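# Remove spring clip from cat litter pouch, set on table

## Task

Unclip the spring clip from the cat litter pouch and set it on the table with a gap of at least one finger's width between clip and pouch. The pouch must stay where it was, standing upright, turned the same way as before and without dents. It must stay like that on its own, with the robot not holding anything in place. Release the clip, pull the grippers away, then end the scene yourself so it gets checked.

## Robot and tools

Robot: two arms, left_arm and right_arm, each with six joints and a two-finger gripper. The names are labels only and say nothing about which side of an image an arm shows up on.

Frame: every position is in one shared scene frame in metres. The origin sits at table-top height, midway between the arm bases, a few centimetres behind the near table edge. +x points out across the table, +z points up, and left_arm is on the +y side. Each gripper's fingers extend along its own +z axis and close along its own y axis. The reported end_effector_position is the point between the finger pads, just short of the tips. Reported hand positions can be slightly off, more so at long reach.

Joint order, used in every row and in every per-joint list of a result: wrist pitch, wrist roll, shoulder, wrist yaw, elbow, waist. A row holds 14 numbers: left_arm's six joint values plus its opening, then the same seven for right_arm. Both arms always appear, even when only one moves. Each number lies in [-1, 1].

Joint scaling: a value of 1.0 is 1.202 rad for the waist, 1.258 for the shoulder, 1.238 for the elbow, 2.073 for wrist pitch, and 2.022 for wrist yaw and wrist roll. Joint values are offsets, not poses. Stated joint ranges (rad): waist -2.618 to 3.054, shoulder 0.000 to 3.142, elbow 0.000 to 3.142, wrist pitch -1.571 to 1.571, wrist yaw -1.571 to 1.571, wrist roll -2.094 to 2.094. The real ends may differ by up to 0.036 rad. If an action would push a joint more than 0.036 rad beyond its range, that action is rejected for both arms. If this happens on the first action of a call, or if any action is malformed, the entire call does nothing. A joint driven into its real end stops there, and the result notes "joint sent to its limit".

Opening: an absolute value, not an offset. +1 is fully open (0.087 m between the pads) and -1 is closed. To hold something, command about 0.02 below the grip_measured reading for a firm hold, or less below it for a lighter one. A fast close can squeeze harder than the roughly 20 N pad limit.

execute_actions(actions): a list of up to 15 actions. Each action is a table of up to 15 rows, and each row runs for one 1/30 s control step. A short table repeats its last row until 15 steps have passed. Joint values in every row are offsets from the angles the arm had when that action began, not from the previous row. For the first action of a call, that means the last angles reported in this scene. An empty list simply returns the current state and images.

move(target, speed, blocking): target is one 14-number row laid out as above. Its joint offsets count from the "Joint positions" in the latest result that printed them, not from wherever the arm is when the move starts. The openings are sent immediately. All joints travel so that they finish together, which makes the gripper follow a curved path. The move lasts between 0.5 and 10 s and does not avoid obstacles or the other arm. speed is the top rate in rad/s of whichever joint has the farthest to go, from 0.01 to 2, default 0.5. With blocking=false the call returns after 0.5 s while the arm keeps moving. You must call wait or stop before sending further actions or moves. The result adds a "move:" line giving the outcome (done, off_target, moving, held or fault), limits=held or limits=none, and each arm's joint that ended farthest from its target.

wait(seconds): runs the scene for 0 to 10 s while the arms keep their last commands. It returns early if a running move finishes. stop(): brings a running move to rest; it needs some room to brake, and the fingers keep moving. zoom_image(camera, region): gives an enlarged view of [x0, y0, x1, y1] pixels, at most 504 by 504, from cam_head_left, cam_head_right, cam_high, cam_left_wrist or cam_right_wrist. All images are 504x504. finished_scene(scene): ends the current scene, given by its number, and reports whether it succeeded. This cannot be undone.

Reading results: the state line gives each gripper's position and quat_wxyz. "Joint positions" and "Joint velocities" list, per arm, the six joints in rad or rad/s followed by the finger gap in m. "Joint targets" shows the angles the joints are currently being driven toward. grip_measured is the finger opening on the command scale. Step readings list joint angles at selected steps, and HELD marks steps on which an arm was held back. "joint command not followed" means a clearance check changed the joint targets on some steps. Torques carry offsets and noise. MOTOR HOT appears at 75 °C. Above that, an arm can be stopped for a while or can sag and drop what it holds.

Motion caveats: joint speed is capped, and each joint target can only run a fixed distance ahead of the measured angle. Targets are also scaled back if the gripper would jump more than 70 mm in one step, so large moves take several actions. A move left unfinished at the end of an action may not complete by itself, so command the remainder. Friction can leave a joint up to about 0.031 rad short, and very small commands may do nothing. The robot keeps acting on its last command while you think.

Avoid: knocking or dropping rigid items off the table, which fails the job; denting or tipping the pouch; slamming, striking or pressing hard; arms colliding or pushing on each other; and the fixture bar and plate behind the table, which can rise about 3 cm above the table and give no warning. Set the clip down gently rather than dropping it, open the fingers, and move the arms away before ending the scene.

Each tool is called after "Call:" by a JSON object that holds its "name" and its "arguments".

## Session

Call:
{"name": "execute_actions", "arguments": {"actions": []}}

Scene clock: 0.00 s.
left_arm: end_effector_position=(+0.3469, +0.1495, +0.1968) grip_measured=+1.000 end_effector_quat_wxyz=(+0.205, +0.188, +0.793, -0.542) | right_arm: end_effector_position=(+0.4609, -0.2555, +0.3843) grip_measured=+0.981 end_effector_quat_wxyz=(+0.466, -0.426, +0.530, -0.566)
Joint names: [wrist pitch, wrist roll, shoulder, wrist yaw, elbow, waist]
Joint positions: left_arm=[-1.204  0.458  1.834  1.249  1.632  0.133  0.087] | right_arm=[ 0.324 -1.588  1.466  0.669  1.249  0.423  0.087]
Joint velocities: left_arm=[ 0.007 -0.037  0.007  0.007 -0.007  0.012  0.   ] | right_arm=[ 0.022 -0.081 -0.002 -0.037 -0.012 -0.002  0.001]
Joint torques (N m, as the arm reports them, + toward a larger angle): no reading
Motor temperatures (°C, as the motors report them): left_arm=[31 31 29 33 32 30] | right_arm=[32 32 31 30 30 32]
Joint targets: left_arm=[-1.204 0.458 1.834 1.249 1.632 0.133] | right_arm=[0.324 -1.588 1.466 0.669 1.249 0.423]

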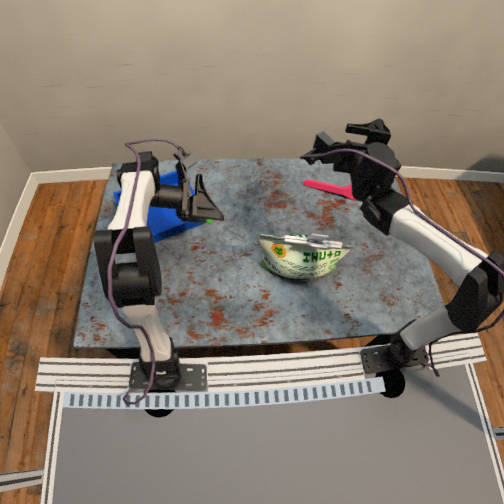

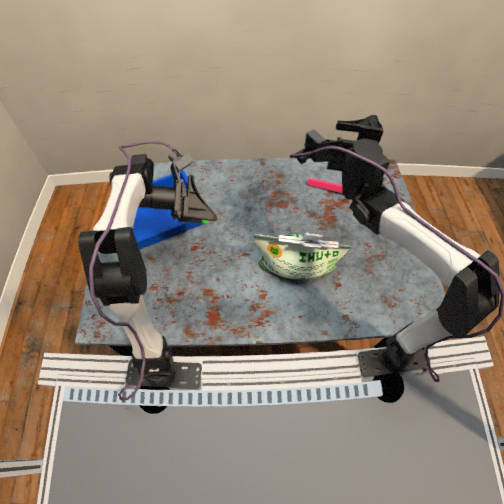

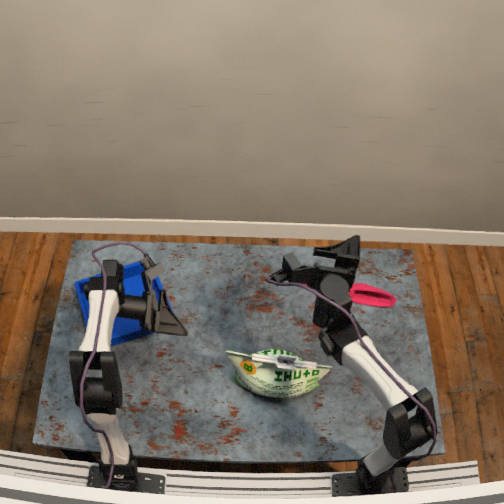

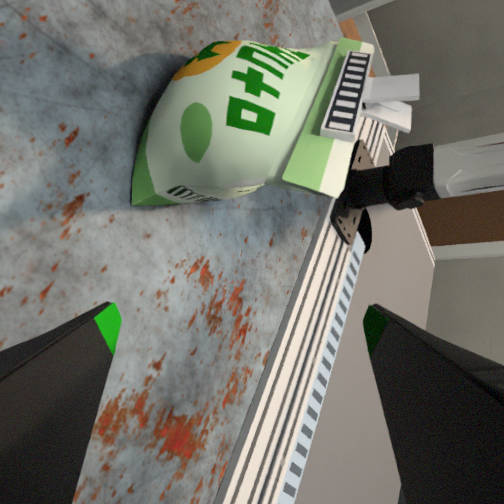

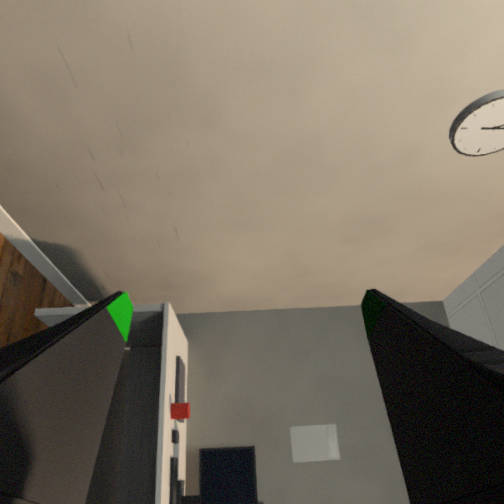

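Call:
{"name": "zoom_image", "arguments": {"camera": "cam_head_left", "region": [250, 210, 360, 300]}}

Call:
{"name": "zoom_image", "arguments": {"camera": "cam_high", "region": [220, 325, 340, 415]}}

Call:
{"name": "zoom_image", "arguments": {"camera": "cam_left_wrist", "region": [270, 20, 450, 200]}}

Region (250, 210, 360, 300) of cam_head_left's 504x504 image, scaled by 4.582, with more detail than that image has; it fills the top 412 rows of this view, and the rest is white.

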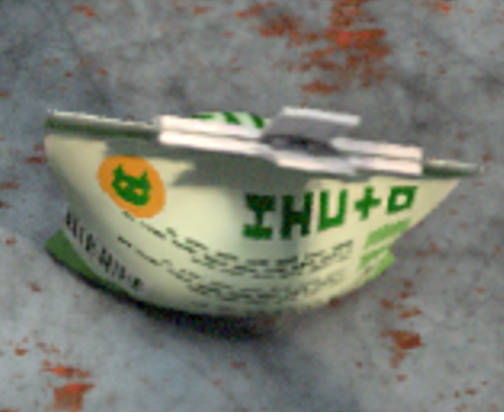

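Region (220, 325, 340, 415) of cam_high's 504x504 image, scaled by 4.200, with more detail than that image has; it fills the top 378 rows of this view, and the rest is white.

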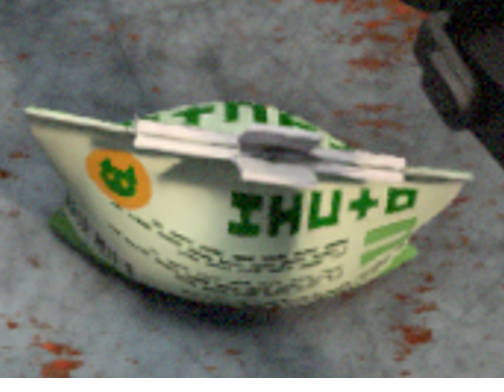

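Region (270, 20, 450, 200) of cam_left_wrist's 504x504 image, scaled by 2.800, with more detail than that image has.

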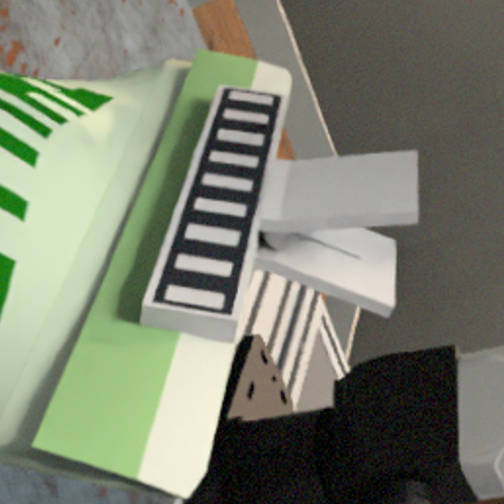

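Call:
{"name": "move", "arguments": {"target": [0,0,0,0,0,0.15,1,-0.83,0.36,0.03,-0.331,0.4,-0.352,1], "speed": 1.2}}

Scene clock: 21.77 s.
left_arm: end_effector_position=(+0.3643, +0.2093, +0.1969) grip_measured=+1.000 end_effector_quat_wxyz=(+0.251, +0.121, +0.808, -0.520) | right_arm: end_effector_position=(+0.3110, -0.3445, +0.2412) grip_measured=+0.981 end_effector_quat_wxyz=(+0.173, -0.436, +0.878, -0.099)
Joint names: [wrist pitch, wrist roll, shoulder, wrist yaw, elbow, waist]
Joint positions: left_arm=[-1.204  0.458  1.834  1.249  1.632  0.304  0.087] | right_arm=[-1.389 -0.867  1.488  0.012  1.724  0.011  0.087]
Joint velocities: left_arm=[-0.022 -0.007  0.002 -0.022  0.002 -0.002  0.   ] | right_arm=[-0.051  0.037 -0.032 -0.051 -0.012 -0.002  0.   ]
Joint torques (N m, as the arm reports them, + toward a larger angle): left_arm=[ 0.64  0.05 -7.97  0.76  7.12  1.03] | right_arm=[ 1.12  0.03 -4.07 -0.2   9.22 -1.15]
Motor temperatures (°C, as the motors report them): left_arm=[32 31 37 33 35 30] | right_arm=[35 32 33 30 33 32]
Joint targets: left_arm=[-1.204 0.458 1.834 1.249 1.632 0.313] | right_arm=[-1.396 -0.860 1.504 -0.001 1.744 0.000]
move: done; limits=none; left_arm: farthest joint: the waist, 0.010 radians from its target (0.181 radians at the start); right_arm: farthest joint: the elbow, 0.020 radians from its target (0.495 radians at the start)
camera_calibration (this result's frames):
cam_left_wrist: T_world_to_cam=[[-0.456724, -0.415251, 0.786747, 0.0968506], [-0.761611, 0.639541, -0.104577, 0.189591], [-0.45973, -0.646958, -0.608353, 0.56625], [0, 0, 0, 1]] pos_world=[0.448951, 0.285307, 0.28811]
cam_right_wrist: T_world_to_cam=[[0.735118, -0.605765, 0.304385, -0.509213], [-0.646901, -0.492485, 0.582217, -0.0875805], [-0.202781, -0.624906, -0.753905, 0.170984], [0, 0, 0, 1]] pos_world=[0.352348, -0.244747, 0.334894]

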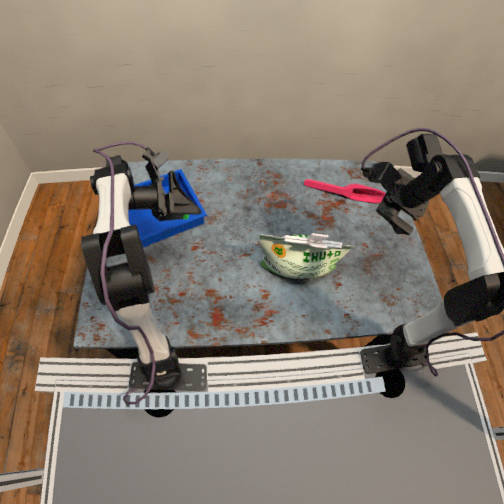

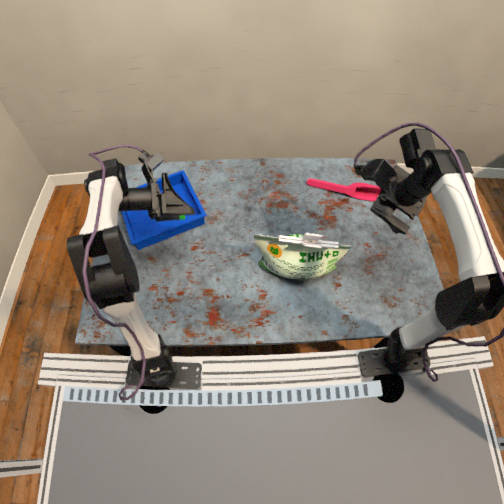

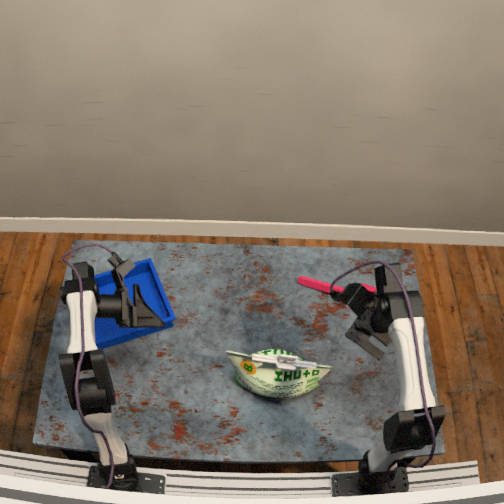

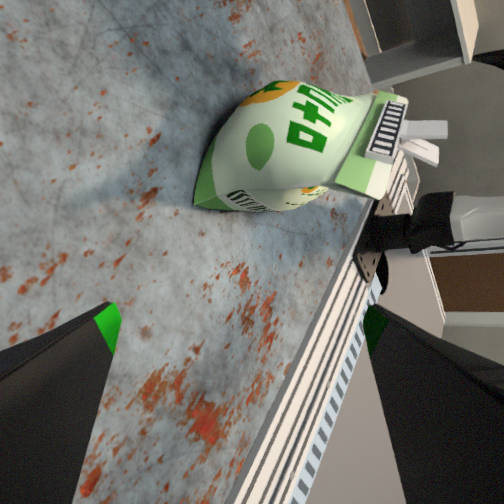

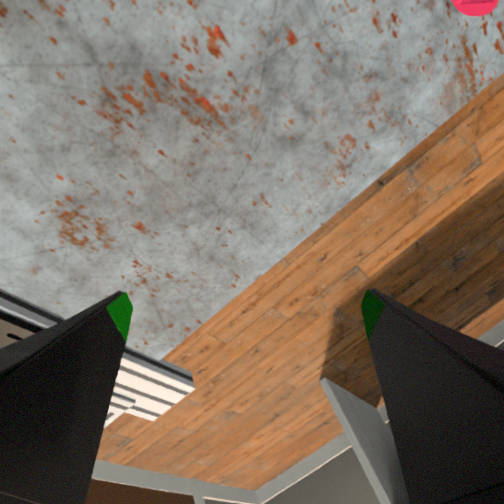

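Call:
{"name": "move", "arguments": {"target": [0,0,0,0,0,0.15,1,0.012,0.043,0.125,-0.233,0.13,0.467,0.6], "speed": 0.7}}

Scene clock: 34.50 s.
left_arm: end_effector_position=(+0.3714, +0.2721, +0.1974) grip_measured=+1.000 end_effector_quat_wxyz=(+0.295, +0.052, +0.817, -0.493) | right_arm: end_effector_position=(+0.2579, -0.0931, +0.2349) grip_measured=+0.600 end_effector_quat_wxyz=(+0.205, -0.650, +0.706, +0.190)
Joint names: [wrist pitch, wrist roll, shoulder, wrist yaw, elbow, waist]
Joint positions: left_arm=[-1.204  0.458  1.834  1.249  1.632  0.477  0.087] | right_arm=[-1.377 -0.784  1.636 -0.444  1.865  0.572  0.07 ]
Joint velocities: left_arm=[-0.037  0.007  0.012  0.007 -0.007  0.012  0.   ] | right_arm=[-0.007  0.007 -0.002 -0.022  0.002  0.002  0.001]
Joint torques (N m, as the arm reports them, + toward a larger angle): left_arm=[ 0.63  0.05 -7.98  0.77  7.12  0.91] | right_arm=[ 1.25 -0.02 -5.89 -0.52  9.21 -0.44]
Motor temperatures (°C, as the motors report them): left_arm=[32 31 40 33 36 30] | right_arm=[35 32 33 30 34 32]
Joint targets: left_arm=[-1.204 0.458 1.834 1.249 1.632 0.484] | right_arm=[-1.364 -0.779 1.645 -0.459 1.885 0.572]
move: done; limits=none; left_arm: farthest joint: the waist, 0.008 radians from its target (0.181 radians at the start); right_arm: farthest joint: the elbow, 0.020 radians from its target (0.161 radians at the start)
camera_calibration (this result's frames):
cam_left_wrist: T_world_to_cam=[[-0.379699, -0.493029, 0.782784, 0.11906], [-0.860185, 0.499554, -0.102604, 0.229167], [-0.340457, -0.712298, -0.613776, 0.584999], [0, 0, 0, 1]] pos_world=[0.441499, 0.360912, 0.289374]
cam_right_wrist: T_world_to_cam=[[0.996832, -0.076203, -0.0227621, -0.257289], [-0.0650917, -0.94618, 0.317028, -0.124502], [-0.0456955, -0.314542, -0.948143, 0.346633], [0, 0, 0, 1]] pos_world=[0.264209, -0.0283772, 0.362272]

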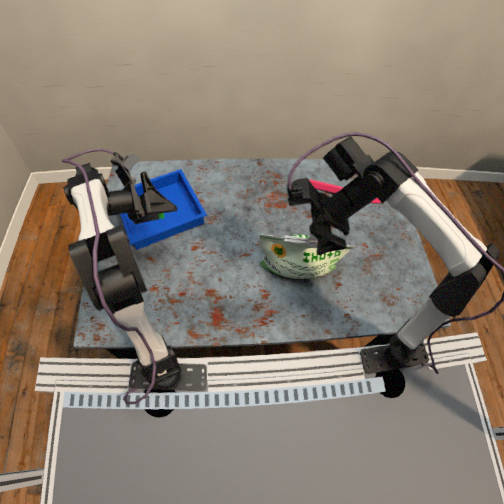

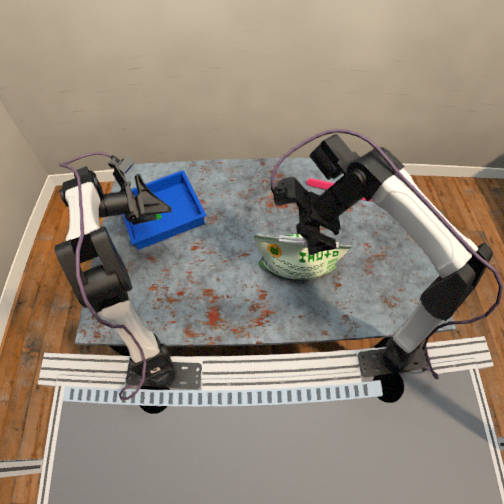

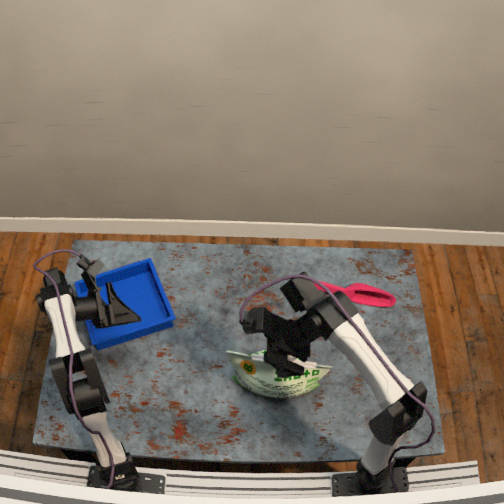

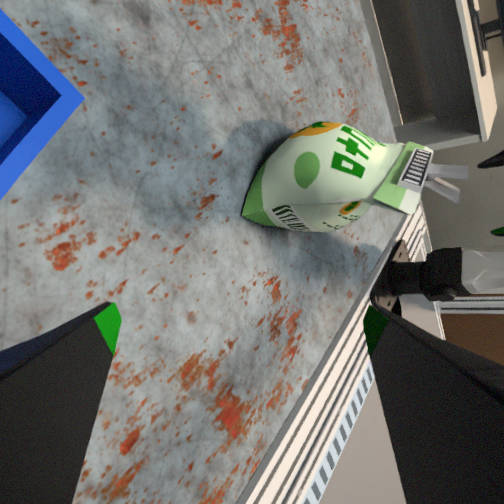

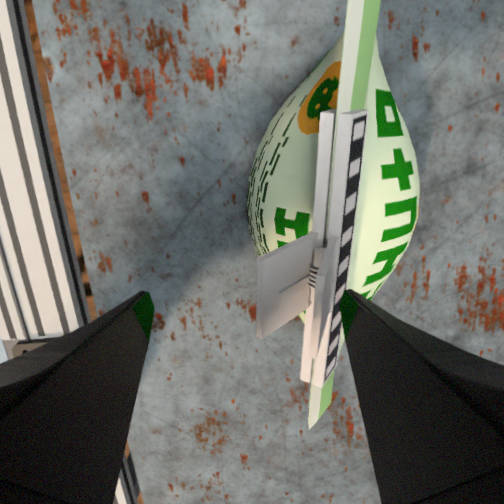

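Call:
{"name": "move", "arguments": {"target": [0,0,0,0,0,0,1,0.025,0.015,0.007,0,-0.04,-0.062,0.8], "speed": 0.3}}

Scene clock: 39.07 s.
left_arm: end_effector_position=(+0.3714, +0.2721, +0.1974) grip_measured=+1.000 end_effector_quat_wxyz=(+0.295, +0.052, +0.817, -0.493) | right_arm: end_effector_position=(+0.2750, -0.1080, +0.2265) grip_measured=+0.800 end_effector_quat_wxyz=(+0.209, -0.618, +0.735, +0.185)
Joint names: [wrist pitch, wrist roll, shoulder, wrist yaw, elbow, waist]
Joint positions: left_arm=[-1.204  0.458  1.834  1.249  1.632  0.477  0.087] | right_arm=[-1.34  -0.759  1.636 -0.444  1.827  0.506  0.079]
Joint velocities: left_arm=[ 0.007 -0.022 -0.022 -0.007 -0.002  0.002  0.   ] | right_arm=[ 0.051  0.051 -0.002 -0.022 -0.007  0.007  0.001]
Joint torques (N m, as the arm reports them, + toward a larger angle): left_arm=[ 0.64  0.05 -7.97  0.77  7.12  0.31] | right_arm=[ 1.26  0.   -6.   -0.3   6.08 -0.98]
Motor temperatures (°C, as the motors report them): left_arm=[32 31 41 33 36 30] | right_arm=[35 32 33 30 34 32]
Joint targets: left_arm=[-1.204 0.458 1.834 1.249 1.632 0.477] | right_arm=[-1.325 -0.754 1.644 -0.444 1.816 0.497]
move: done; limits=none; left_arm: farthest joint: the waist, 0.000 radians from its target (0.000 radians at the start); right_arm: farthest joint: the wrist pitch, 0.014 radians from its target (0.051 radians at the start)
camera_calibration (this result's frames):
cam_left_wrist: T_world_to_cam=[[-0.379699, -0.493029, 0.782784, 0.11906], [-0.860185, 0.499554, -0.102604, 0.229167], [-0.340457, -0.712298, -0.613776, 0.584999], [0, 0, 0, 1]] pos_world=[0.441499, 0.360912, 0.289374]
cam_right_wrist: T_world_to_cam=[[0.985968, -0.163266, -0.0347998, -0.279306], [-0.143944, -0.937079, 0.31806, -0.11241], [-0.0845384, -0.308588, -0.947432, 0.345918], [0, 0, 0, 1]] pos_world=[0.28845, -0.044192, 0.353767]

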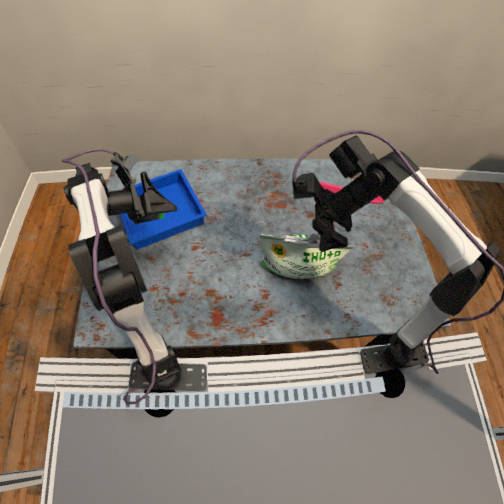

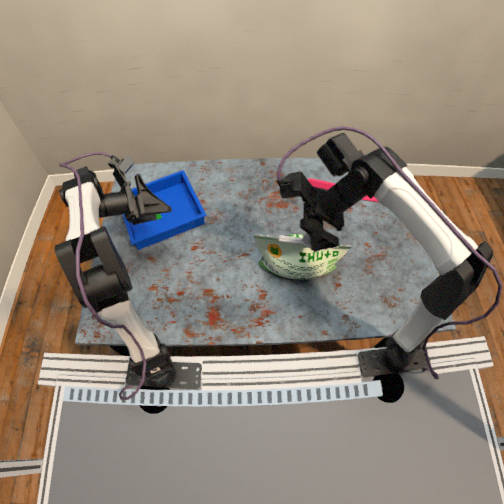

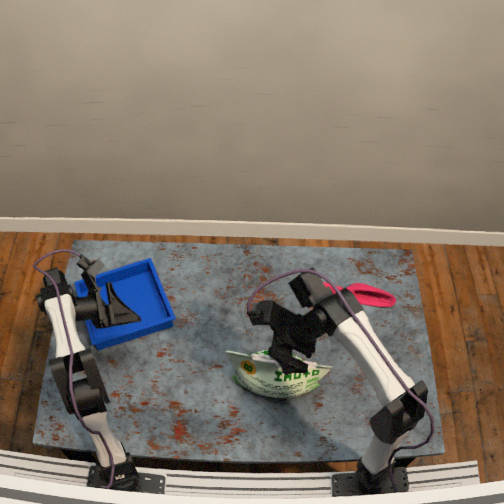

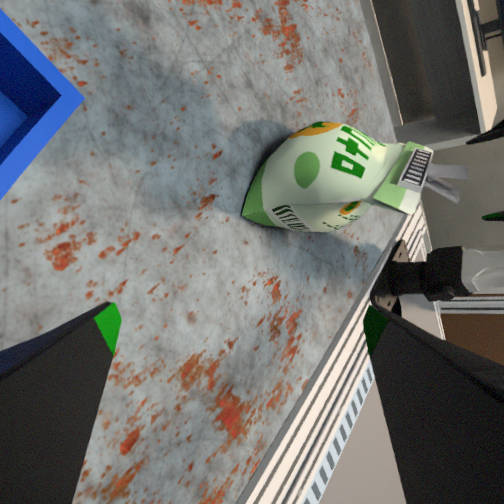

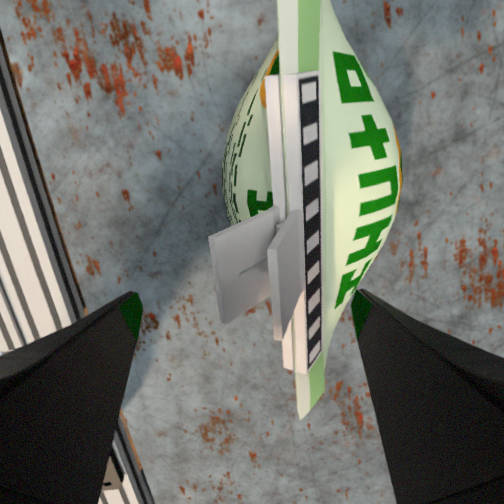

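Call:
{"name": "move", "arguments": {"target": [0,0,0,0,0,0,1,0.085,-0.025,-0.056,0,-0.2,0,0.5], "speed": 0.3}}

Scene clock: 43.37 s.
left_arm: end_effector_position=(+0.3714, +0.2721, +0.1974) grip_measured=+1.000 end_effector_quat_wxyz=(+0.295, +0.052, +0.817, -0.493) | right_arm: end_effector_position=(+0.2735, -0.1115, +0.1785) grip_measured=+0.500 end_effector_quat_wxyz=(+0.197, -0.633, +0.726, +0.183)
Joint names: [wrist pitch, wrist roll, shoulder, wrist yaw, elbow, waist]
Joint positions: left_arm=[-1.204  0.458  1.834  1.249  1.632  0.477  0.087] | right_arm=[-1.178 -0.804  1.594 -0.444  1.591  0.506  0.066]
Joint velocities: left_arm=[-0.066 -0.007 -0.007 -0.037 -0.012  0.012  0.   ] | right_arm=[-0.051 -0.022 -0.007 -0.051  0.002  0.002 -0.   ]
Joint torques (N m, as the arm reports them, + toward a larger angle): left_arm=[ 0.64  0.05 -7.96  0.77  7.13  0.32] | right_arm=[ 1.19 -0.13 -8.99 -0.33  6.53 -0.45]
Motor temperatures (°C, as the motors report them): left_arm=[32 31 41 33 37 30] | right_arm=[35 32 34 30 34 32]
Joint targets: left_arm=[-1.204 0.458 1.834 1.249 1.632 0.477] | right_arm=[-1.164 -0.809 1.565 -0.444 1.580 0.506]
move: off_target (right_arm); limits=none; left_arm: farthest joint: the waist, 0.000 radians from its target (0.000 radians at the start); right_arm: farthest joint: the shoulder, 0.028 radians from its target (0.070 radians at the start)
camera_calibration (this result's frames):
cam_left_wrist: T_world_to_cam=[[-0.379699, -0.493029, 0.782784, 0.11906], [-0.860185, 0.499554, -0.102604, 0.229167], [-0.340457, -0.712298, -0.613776, 0.584999], [0, 0, 0, 1]] pos_world=[0.441499, 0.360912, 0.289374]
cam_right_wrist: T_world_to_cam=[[0.991245, -0.126852, -0.0366374, -0.277186], [-0.107196, -0.935159, 0.337619, -0.113922], [-0.0770895, -0.330736, -0.940569, 0.29352], [0, 0, 0, 1]] pos_world=[0.285174, -0.0446188, 0.304383]

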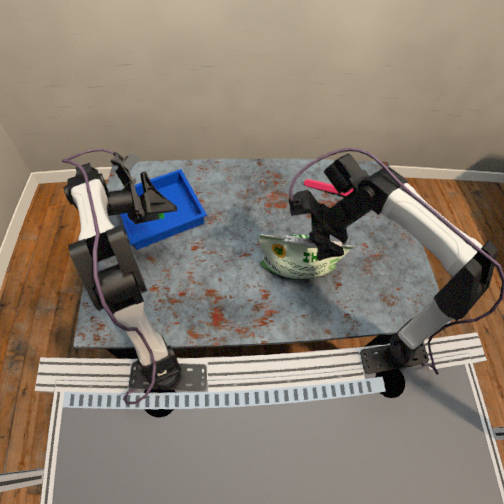

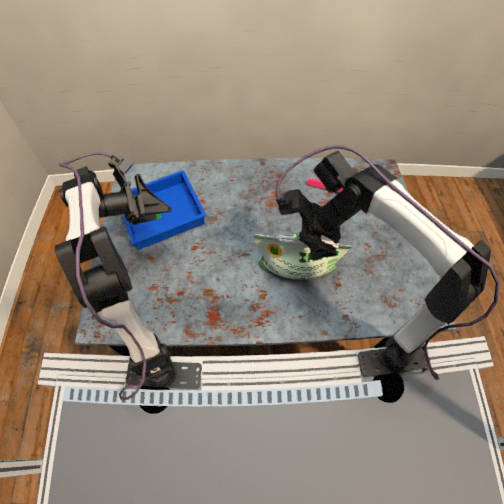

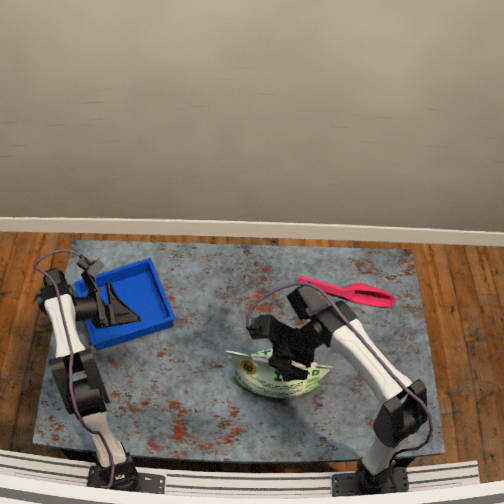

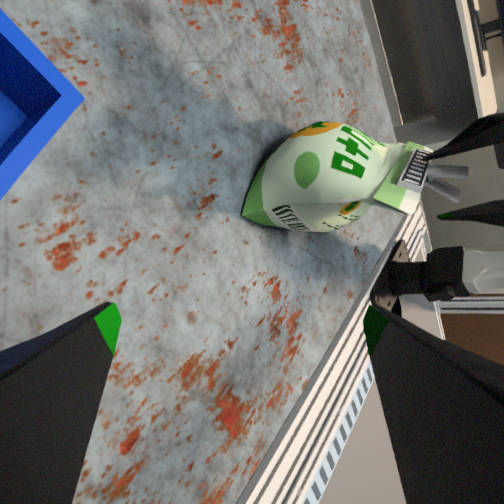

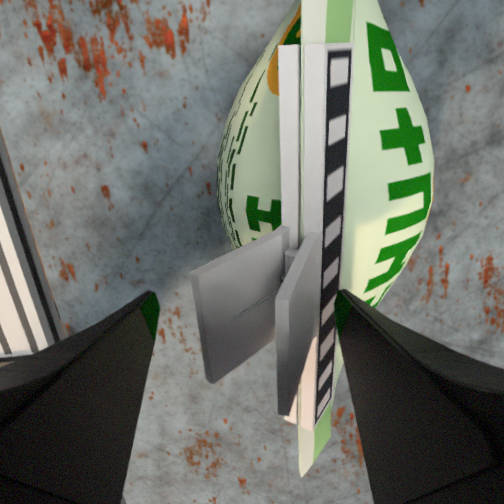

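Call:
{"name": "move", "arguments": {"target": [0,0,0,0,0,0,1,0,0,0,0,0.052,0,0.3], "speed": 0.2}}

Call:
{"name": "zoom_image", "arguments": {"camera": "cam_left_wrist", "region": [364, 100, 504, 240]}}

Scene clock: 46.67 s.
left_arm: end_effector_position=(+0.3714, +0.2721, +0.1974) grip_measured=+1.000 end_effector_quat_wxyz=(+0.295, +0.052, +0.817, -0.493) | right_arm: end_effector_position=(+0.2805, -0.1069, +0.1927) grip_measured=+0.300 end_effector_quat_wxyz=(+0.219, -0.635, +0.719, +0.179)
Joint names: [wrist pitch, wrist roll, shoulder, wrist yaw, elbow, waist]
Joint positions: left_arm=[-1.204  0.458  1.834  1.249  1.632  0.477  0.087] | right_arm=[-1.178 -0.804  1.594 -0.444  1.636  0.506  0.057]
Joint velocities: left_arm=[ 0.007 -0.081 -0.002 -0.007 -0.002  0.007  0.   ] | right_arm=[-0.081  0.022 -0.017 -0.051  0.002 -0.017 -0.   ]
Joint torques (N m, as the arm reports them, + toward a larger angle): left_arm=[ 0.63  0.05 -7.97  0.76  7.12  0.31] | right_arm=[ 1.14 -0.06 -6.67 -0.32  9.6  -0.44]
Motor temperatures (°C, as the motors report them): left_arm=[32 31 42 33 37 30] | right_arm=[35 32 34 30 35 32]
Joint targets: left_arm=[-1.204 0.458 1.834 1.249 1.632 0.477] | right_arm=[-1.178 -0.804 1.594 -0.444 1.655 0.506]
move: done; limits=none; left_arm: farthest joint: the waist, 0.000 radians from its target (0.000 radians at the start); right_arm: farthest joint: the elbow, 0.019 radians from its target (0.065 radians at the start)
camera_calibration (this result's frames):
cam_left_wrist: T_world_to_cam=[[-0.379699, -0.493029, 0.782784, 0.11906], [-0.860185, 0.499554, -0.102604, 0.229167], [-0.340457, -0.712298, -0.613776, 0.584999], [0, 0, 0, 1]] pos_world=[0.441499, 0.360912, 0.289374]
cam_right_wrist: T_world_to_cam=[[0.99214, -0.125132, -0.00063296, -0.290011], [-0.118736, -0.943002, 0.310884, -0.106125], [-0.0394984, -0.308366, -0.950448, 0.302653], [0, 0, 0, 1]] pos_world=[0.287085, -0.043038, 0.320465]

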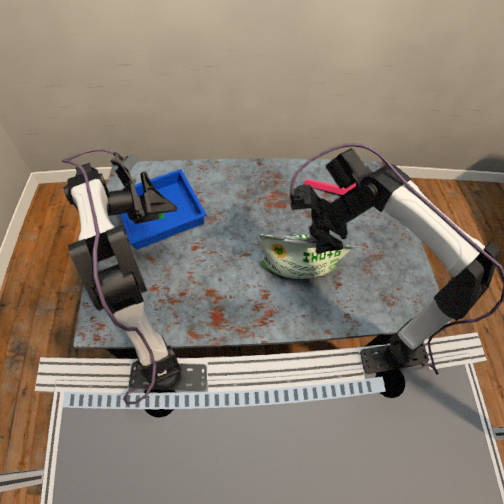

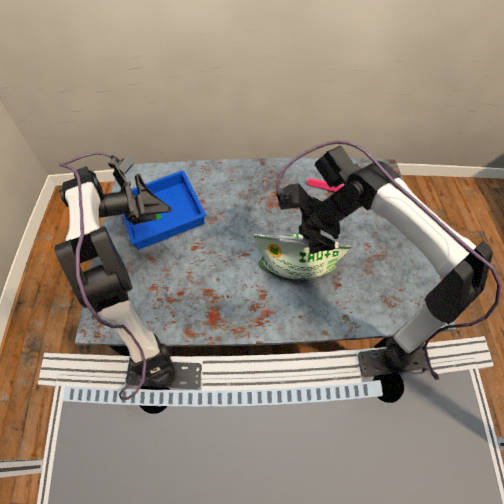

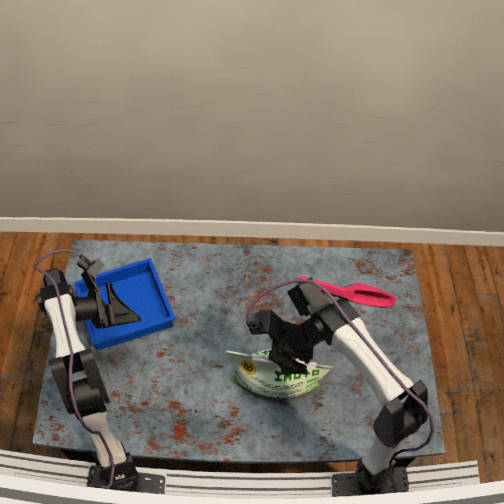

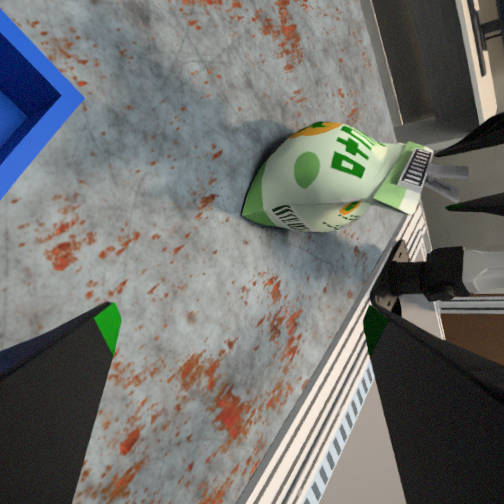

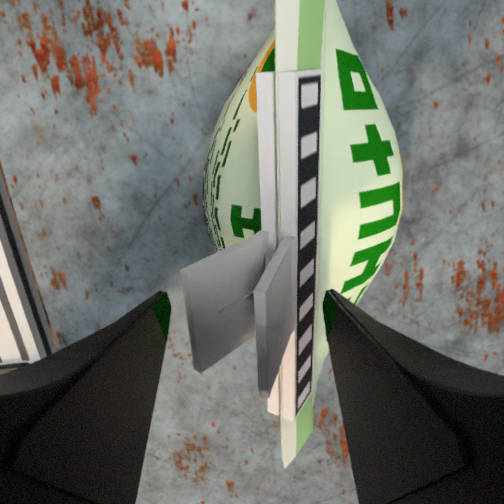

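Region (364, 100, 504, 240) of cam_left_wrist's 504x504 image, scaled by 3.600, with more detail than that image has.

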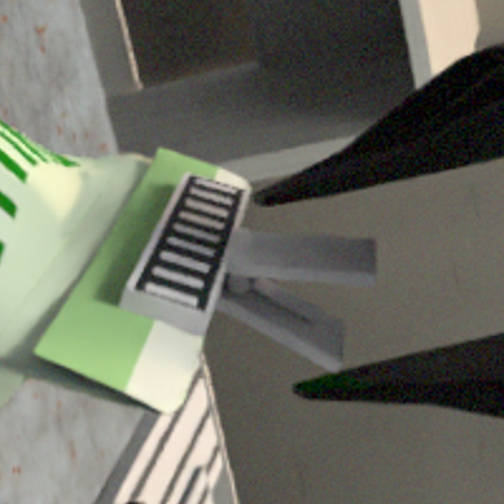

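Call:
{"name": "execute_actions", "arguments": {"actions": [[[0,0,0,0,0,0,1,-0.024,0,0,0,0.016,0,0.3]],[[0,0,0,0,0,0,1,0,0,0,0,0.016,0,0.0]]]}}

Call:
{"name": "zoom_image", "arguments": {"camera": "cam_left_wrist", "region": [364, 100, 504, 240]}}

Scene clock: 49.23 s.
left_arm: end_effector_position=(+0.3714, +0.2721, +0.1974) grip_measured=+1.000 end_effector_quat_wxyz=(+0.295, +0.052, +0.817, -0.493) | right_arm: end_effector_position=(+0.2725, -0.1118, +0.1902) grip_measured=+0.000 end_effector_quat_wxyz=(+0.200, -0.633, +0.725, +0.182)
Joint names: [wrist pitch, wrist roll, shoulder, wrist yaw, elbow, waist]
Joint positions: left_arm=[-1.204  0.458  1.834  1.249  1.632  0.477  0.087] | right_arm=[-1.218 -0.804  1.594 -0.444  1.636  0.506  0.044]
Joint velocities: left_arm=[-0.051  0.037 -0.017  0.007  0.002 -0.002  0.   ] | right_arm=[-0.037  0.022 -0.012 -0.022 -0.012 -0.002  0.001]
Joint torques (N m, as the arm reports them, + toward a larger angle): left_arm=[ 0.64  0.05 -7.99  0.77  7.13  0.32] | right_arm=[ 1.08 -0.08 -6.62 -0.32  9.64 -0.49]
Motor temperatures (°C, as the motors report them): left_arm=[32 31 42 33 37 30] | right_arm=[35 32 34 30 35 32]
Joint targets: left_arm=[-1.204 0.458 1.834 1.249 1.632 0.477] | right_arm=[-1.217 -0.804 1.594 -0.444 1.656 0.506]
Step readings (joint positions; steps 1 to 15: 1st action; 16 to 30: 2nd action):
0: left_arm=[-1.204 0.458 1.834 1.249 1.632 0.477] | right_arm=[-1.178 -0.804 1.594 -0.444 1.636 0.506]
1: left_arm=[-1.204 0.458 1.834 1.249 1.632 0.477] | right_arm=[-1.181 -0.804 1.594 -0.444 1.636 0.506]
2: left_arm=[-1.204 0.458 1.834 1.249 1.632 0.477] | right_arm=[-1.188 -0.804 1.594 -0.444 1.636 0.506]
4: left_arm=[-1.204 0.458 1.834 1.249 1.632 0.477] | right_arm=[-1.200 -0.804 1.594 -0.444 1.636 0.506]
8: left_arm=[-1.204 0.458 1.834 1.249 1.632 0.477] | right_arm=[-1.212 -0.804 1.594 -0.444 1.636 0.506]
15: left_arm=[-1.204 0.458 1.834 1.249 1.632 0.477] | right_arm=[-1.218 -0.804 1.594 -0.444 1.636 0.506]
16: left_arm=[-1.204 0.458 1.834 1.249 1.632 0.477] | right_arm=[-1.218 -0.804 1.594 -0.444 1.636 0.506]
17: left_arm=[-1.204 0.458 1.834 1.249 1.632 0.477] | right_arm=[-1.218 -0.804 1.594 -0.444 1.636 0.506]
19: left_arm=[-1.204 0.458 1.834 1.249 1.632 0.477] | right_arm=[-1.218 -0.804 1.594 -0.444 1.636 0.506]
23: left_arm=[-1.204 0.458 1.834 1.249 1.632 0.477] | right_arm=[-1.218 -0.804 1.594 -0.444 1.636 0.506]
30: Joint positions above
camera_calibration (this result's frames):
cam_left_wrist: T_world_to_cam=[[-0.379699, -0.493029, 0.782784, 0.11906], [-0.860185, 0.499554, -0.102604, 0.229167], [-0.340457, -0.712298, -0.613776, 0.584999], [0, 0, 0, 1]] pos_world=[0.441499, 0.360912, 0.289374]
cam_right_wrist: T_world_to_cam=[[0.991498, -0.12628, -0.0313719, -0.276819], [-0.10869, -0.936332, 0.33387, -0.117276], [-0.0715356, -0.327622, -0.942097, 0.3034], [0, 0, 0, 1]] pos_world=[0.283423, -0.0453657, 0.316302]

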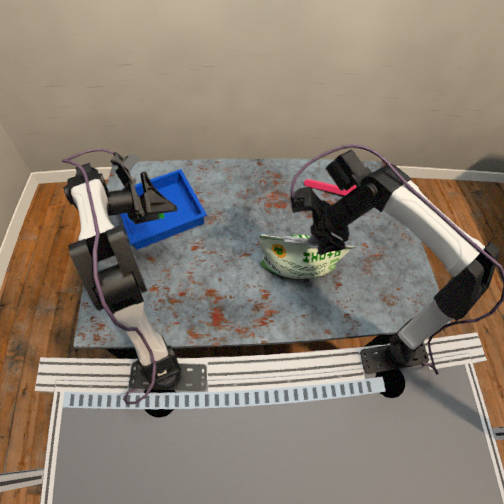

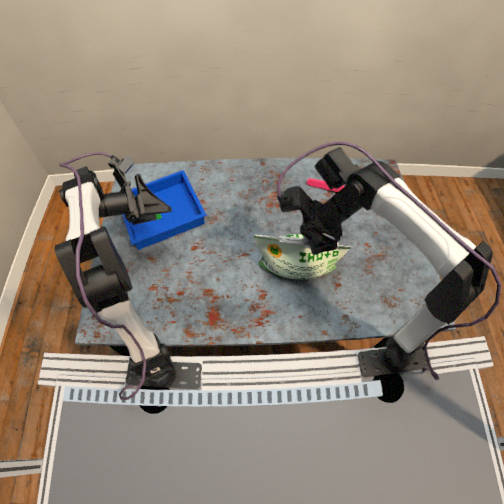

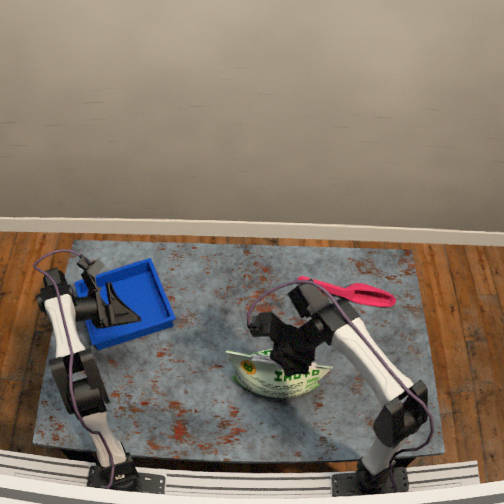

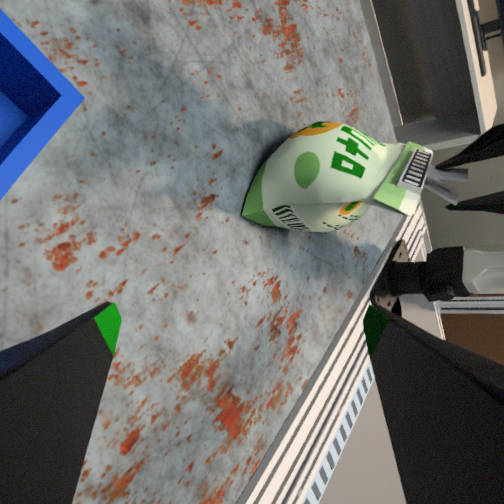

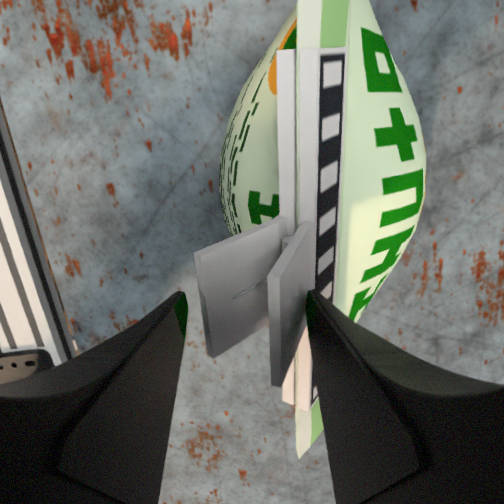

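Region (364, 100, 504, 240) of cam_left_wrist's 504x504 image, scaled by 3.600, with more detail than that image has.

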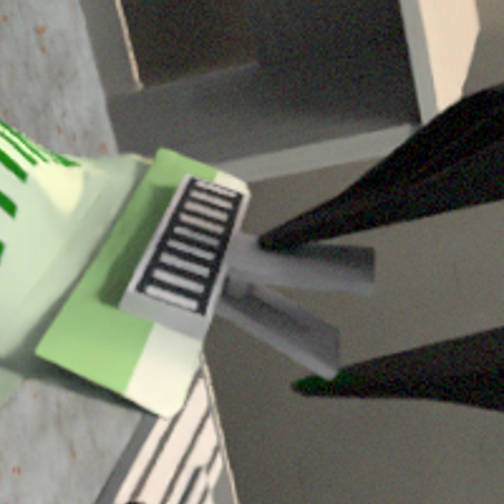

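Call:
{"name": "execute_actions", "arguments": {"actions": [[[0,0,0,0,0,0,1,0,0,0,0,0.034,0,0]],[[0,0,0,0,0,0,1,0,0,0,0,0.016,0,-0.15]],[[0,0,0,0,0,0,1,0,0,0,0,0.016,0,-0.3]],[[0,0,0,0,0,0,1,0,0,0,0,0.016,0,-0.45]]]}}

Call:
{"name": "zoom_image", "arguments": {"camera": "cam_left_wrist", "region": [364, 100, 504, 240]}}

Scene clock: 53.37 s.
left_arm: end_effector_position=(+0.3714, +0.2721, +0.1974) grip_measured=+1.000 end_effector_quat_wxyz=(+0.295, +0.052, +0.817, -0.493) | right_arm: end_effector_position=(+0.2756, -0.1097, +0.1974) grip_measured=-0.330 end_effector_quat_wxyz=(+0.211, -0.634, +0.722, +0.180)
Joint names: [wrist pitch, wrist roll, shoulder, wrist yaw, elbow, waist]
Joint positions: left_arm=[-1.204  0.458  1.834  1.249  1.632  0.477  0.087] | right_arm=[-1.219 -0.804  1.594 -0.444  1.661  0.506  0.029]
Joint velocities: left_arm=[ 0.051 -0.022  0.012  0.007  0.002 -0.007  0.   ] | right_arm=[ 0.007 -0.051 -0.012  0.022  0.007  0.007 -0.   ]
Joint torques (N m, as the arm reports them, + toward a larger angle): left_arm=[ 0.64  0.05 -7.98  0.77  7.13  0.3 ] | right_arm=[ 1.12 -0.07 -6.64 -0.32  9.66 -0.43]
Motor temperatures (°C, as the motors report them): left_arm=[32 31 43 33 37 30] | right_arm=[35 32 35 30 35 32]
Joint targets: left_arm=[-1.204 0.458 1.834 1.249 1.632 0.477] | right_arm=[-1.219 -0.804 1.594 -0.444 1.680 0.506]
Step readings (joint positions; steps 1 to 15: 1st action; 16 to 30: 2nd action; 31 to 45: 3rd action; 46 to 60: 4th action):
0: left_arm=[-1.204 0.458 1.834 1.249 1.632 0.477] | right_arm=[-1.218 -0.804 1.594 -0.444 1.636 0.506]
1: left_arm=[-1.204 0.458 1.834 1.249 1.632 0.477] | right_arm=[-1.219 -0.804 1.594 -0.444 1.640 0.506]
2: left_arm=[-1.204 0.458 1.834 1.249 1.632 0.477] | right_arm=[-1.219 -0.804 1.594 -0.444 1.644 0.506]
4: left_arm=[-1.204 0.458 1.834 1.249 1.632 0.477] | right_arm=[-1.219 -0.804 1.594 -0.444 1.657 0.506]
8: left_arm=[-1.204 0.458 1.834 1.249 1.632 0.477] | right_arm=[-1.219 -0.804 1.594 -0.444 1.661 0.506]
15: left_arm=[-1.204 0.458 1.834 1.249 1.632 0.477] | right_arm=[-1.219 -0.804 1.594 -0.444 1.661 0.506]
16: left_arm=[-1.204 0.458 1.834 1.249 1.632 0.477] | right_arm=[-1.219 -0.804 1.594 -0.444 1.661 0.506]
17: left_arm=[-1.204 0.458 1.834 1.249 1.632 0.477] | right_arm=[-1.219 -0.804 1.594 -0.444 1.661 0.506]
19: left_arm=[-1.204 0.458 1.834 1.249 1.632 0.477] | right_arm=[-1.219 -0.804 1.594 -0.444 1.661 0.506]
23: left_arm=[-1.204 0.458 1.834 1.249 1.632 0.477] | right_arm=[-1.219 -0.804 1.594 -0.444 1.661 0.506]
30: left_arm=[-1.204 0.458 1.834 1.249 1.632 0.477] | right_arm=[-1.219 -0.804 1.594 -0.444 1.661 0.506]
31: left_arm=[-1.204 0.458 1.834 1.249 1.632 0.477] | right_arm=[-1.219 -0.804 1.594 -0.444 1.661 0.506]
32: left_arm=[-1.204 0.458 1.834 1.249 1.632 0.477] | right_arm=[-1.219 -0.804 1.594 -0.444 1.661 0.506]
34: left_arm=[-1.204 0.458 1.834 1.249 1.632 0.477] | right_arm=[-1.219 -0.804 1.594 -0.444 1.661 0.506]
38: left_arm=[-1.204 0.458 1.834 1.249 1.632 0.477] | right_arm=[-1.219 -0.804 1.594 -0.444 1.661 0.506]
45: left_arm=[-1.204 0.458 1.834 1.249 1.632 0.477] | right_arm=[-1.219 -0.804 1.594 -0.444 1.661 0.506]
46: left_arm=[-1.204 0.458 1.834 1.249 1.632 0.477] | right_arm=[-1.219 -0.804 1.594 -0.444 1.661 0.506]
47: left_arm=[-1.204 0.458 1.834 1.249 1.632 0.477] | right_arm=[-1.219 -0.804 1.594 -0.444 1.661 0.506]
49: left_arm=[-1.204 0.458 1.834 1.249 1.632 0.477] | right_arm=[-1.219 -0.804 1.594 -0.444 1.661 0.506]
53: left_arm=[-1.204 0.458 1.834 1.249 1.632 0.477] | right_arm=[-1.219 -0.804 1.594 -0.444 1.661 0.506]
60: Joint positions above
camera_calibration (this result's frames):
cam_left_wrist: T_world_to_cam=[[-0.379699, -0.493029, 0.782784, 0.11906], [-0.860185, 0.499554, -0.102604, 0.229167], [-0.340457, -0.712298, -0.613776, 0.584999], [0, 0, 0, 1]] pos_world=[0.441499, 0.360912, 0.289374]
cam_right_wrist: T_world_to_cam=[[0.991987, -0.125556, -0.014068, -0.282878], [-0.114443, -0.940144, 0.320985, -0.113714], [-0.0535276, -0.316803, -0.94698, 0.308306], [0, 0, 0, 1]] pos_world=[0.2841, -0.0447526, 0.32448]

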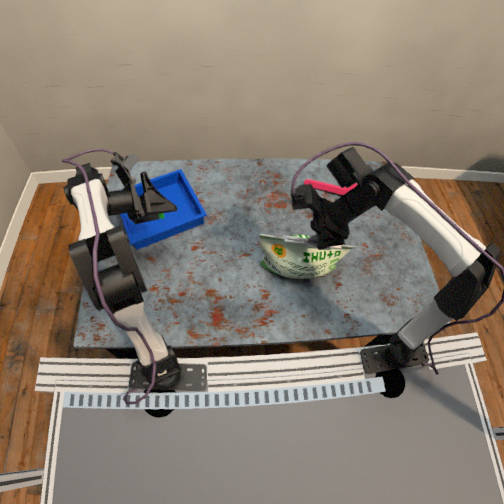

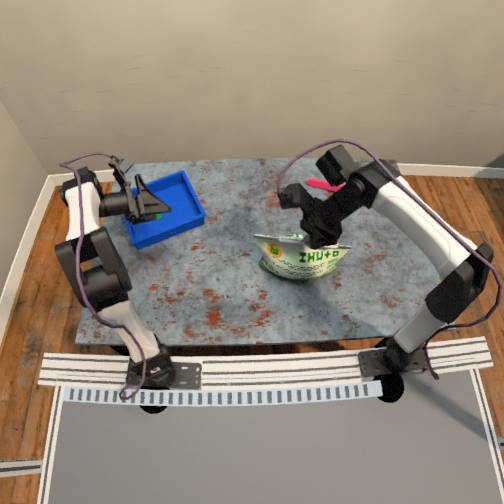

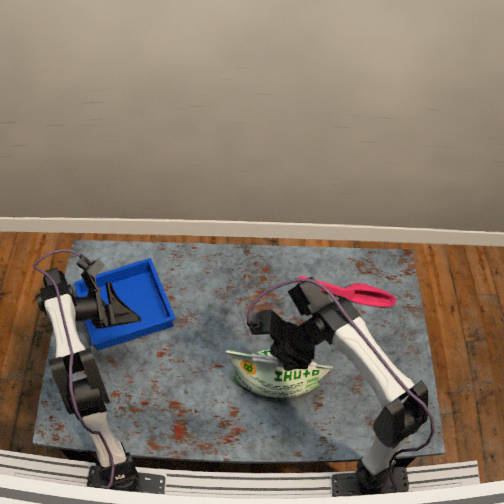

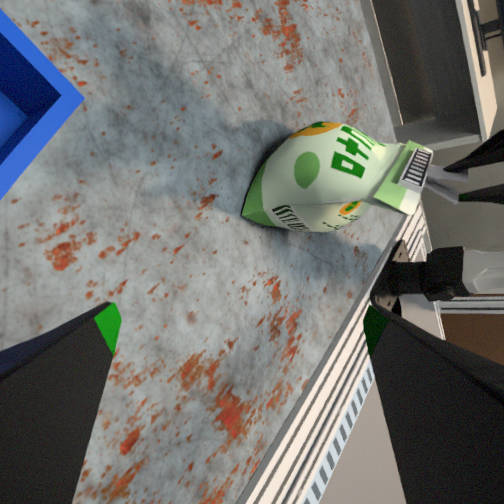

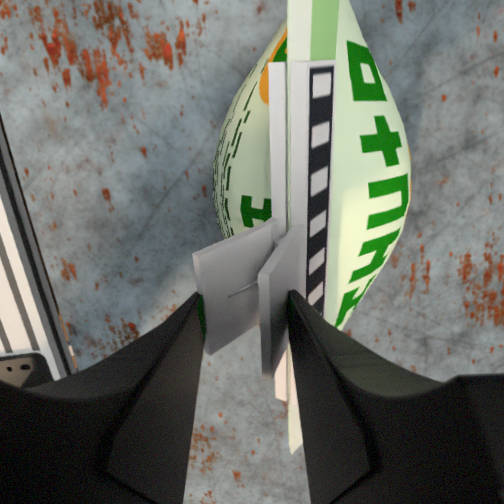

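Region (364, 100, 504, 240) of cam_left_wrist's 504x504 image, scaled by 3.600, with more detail than that image has.

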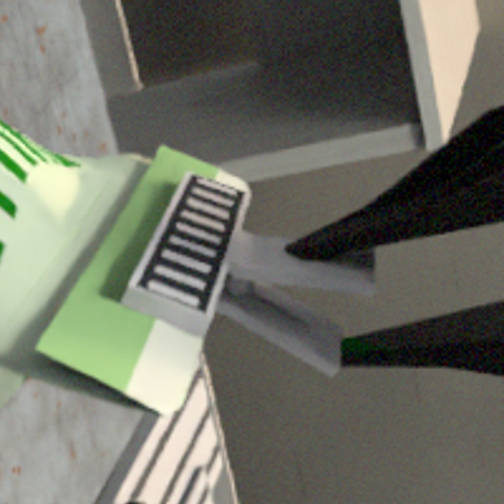

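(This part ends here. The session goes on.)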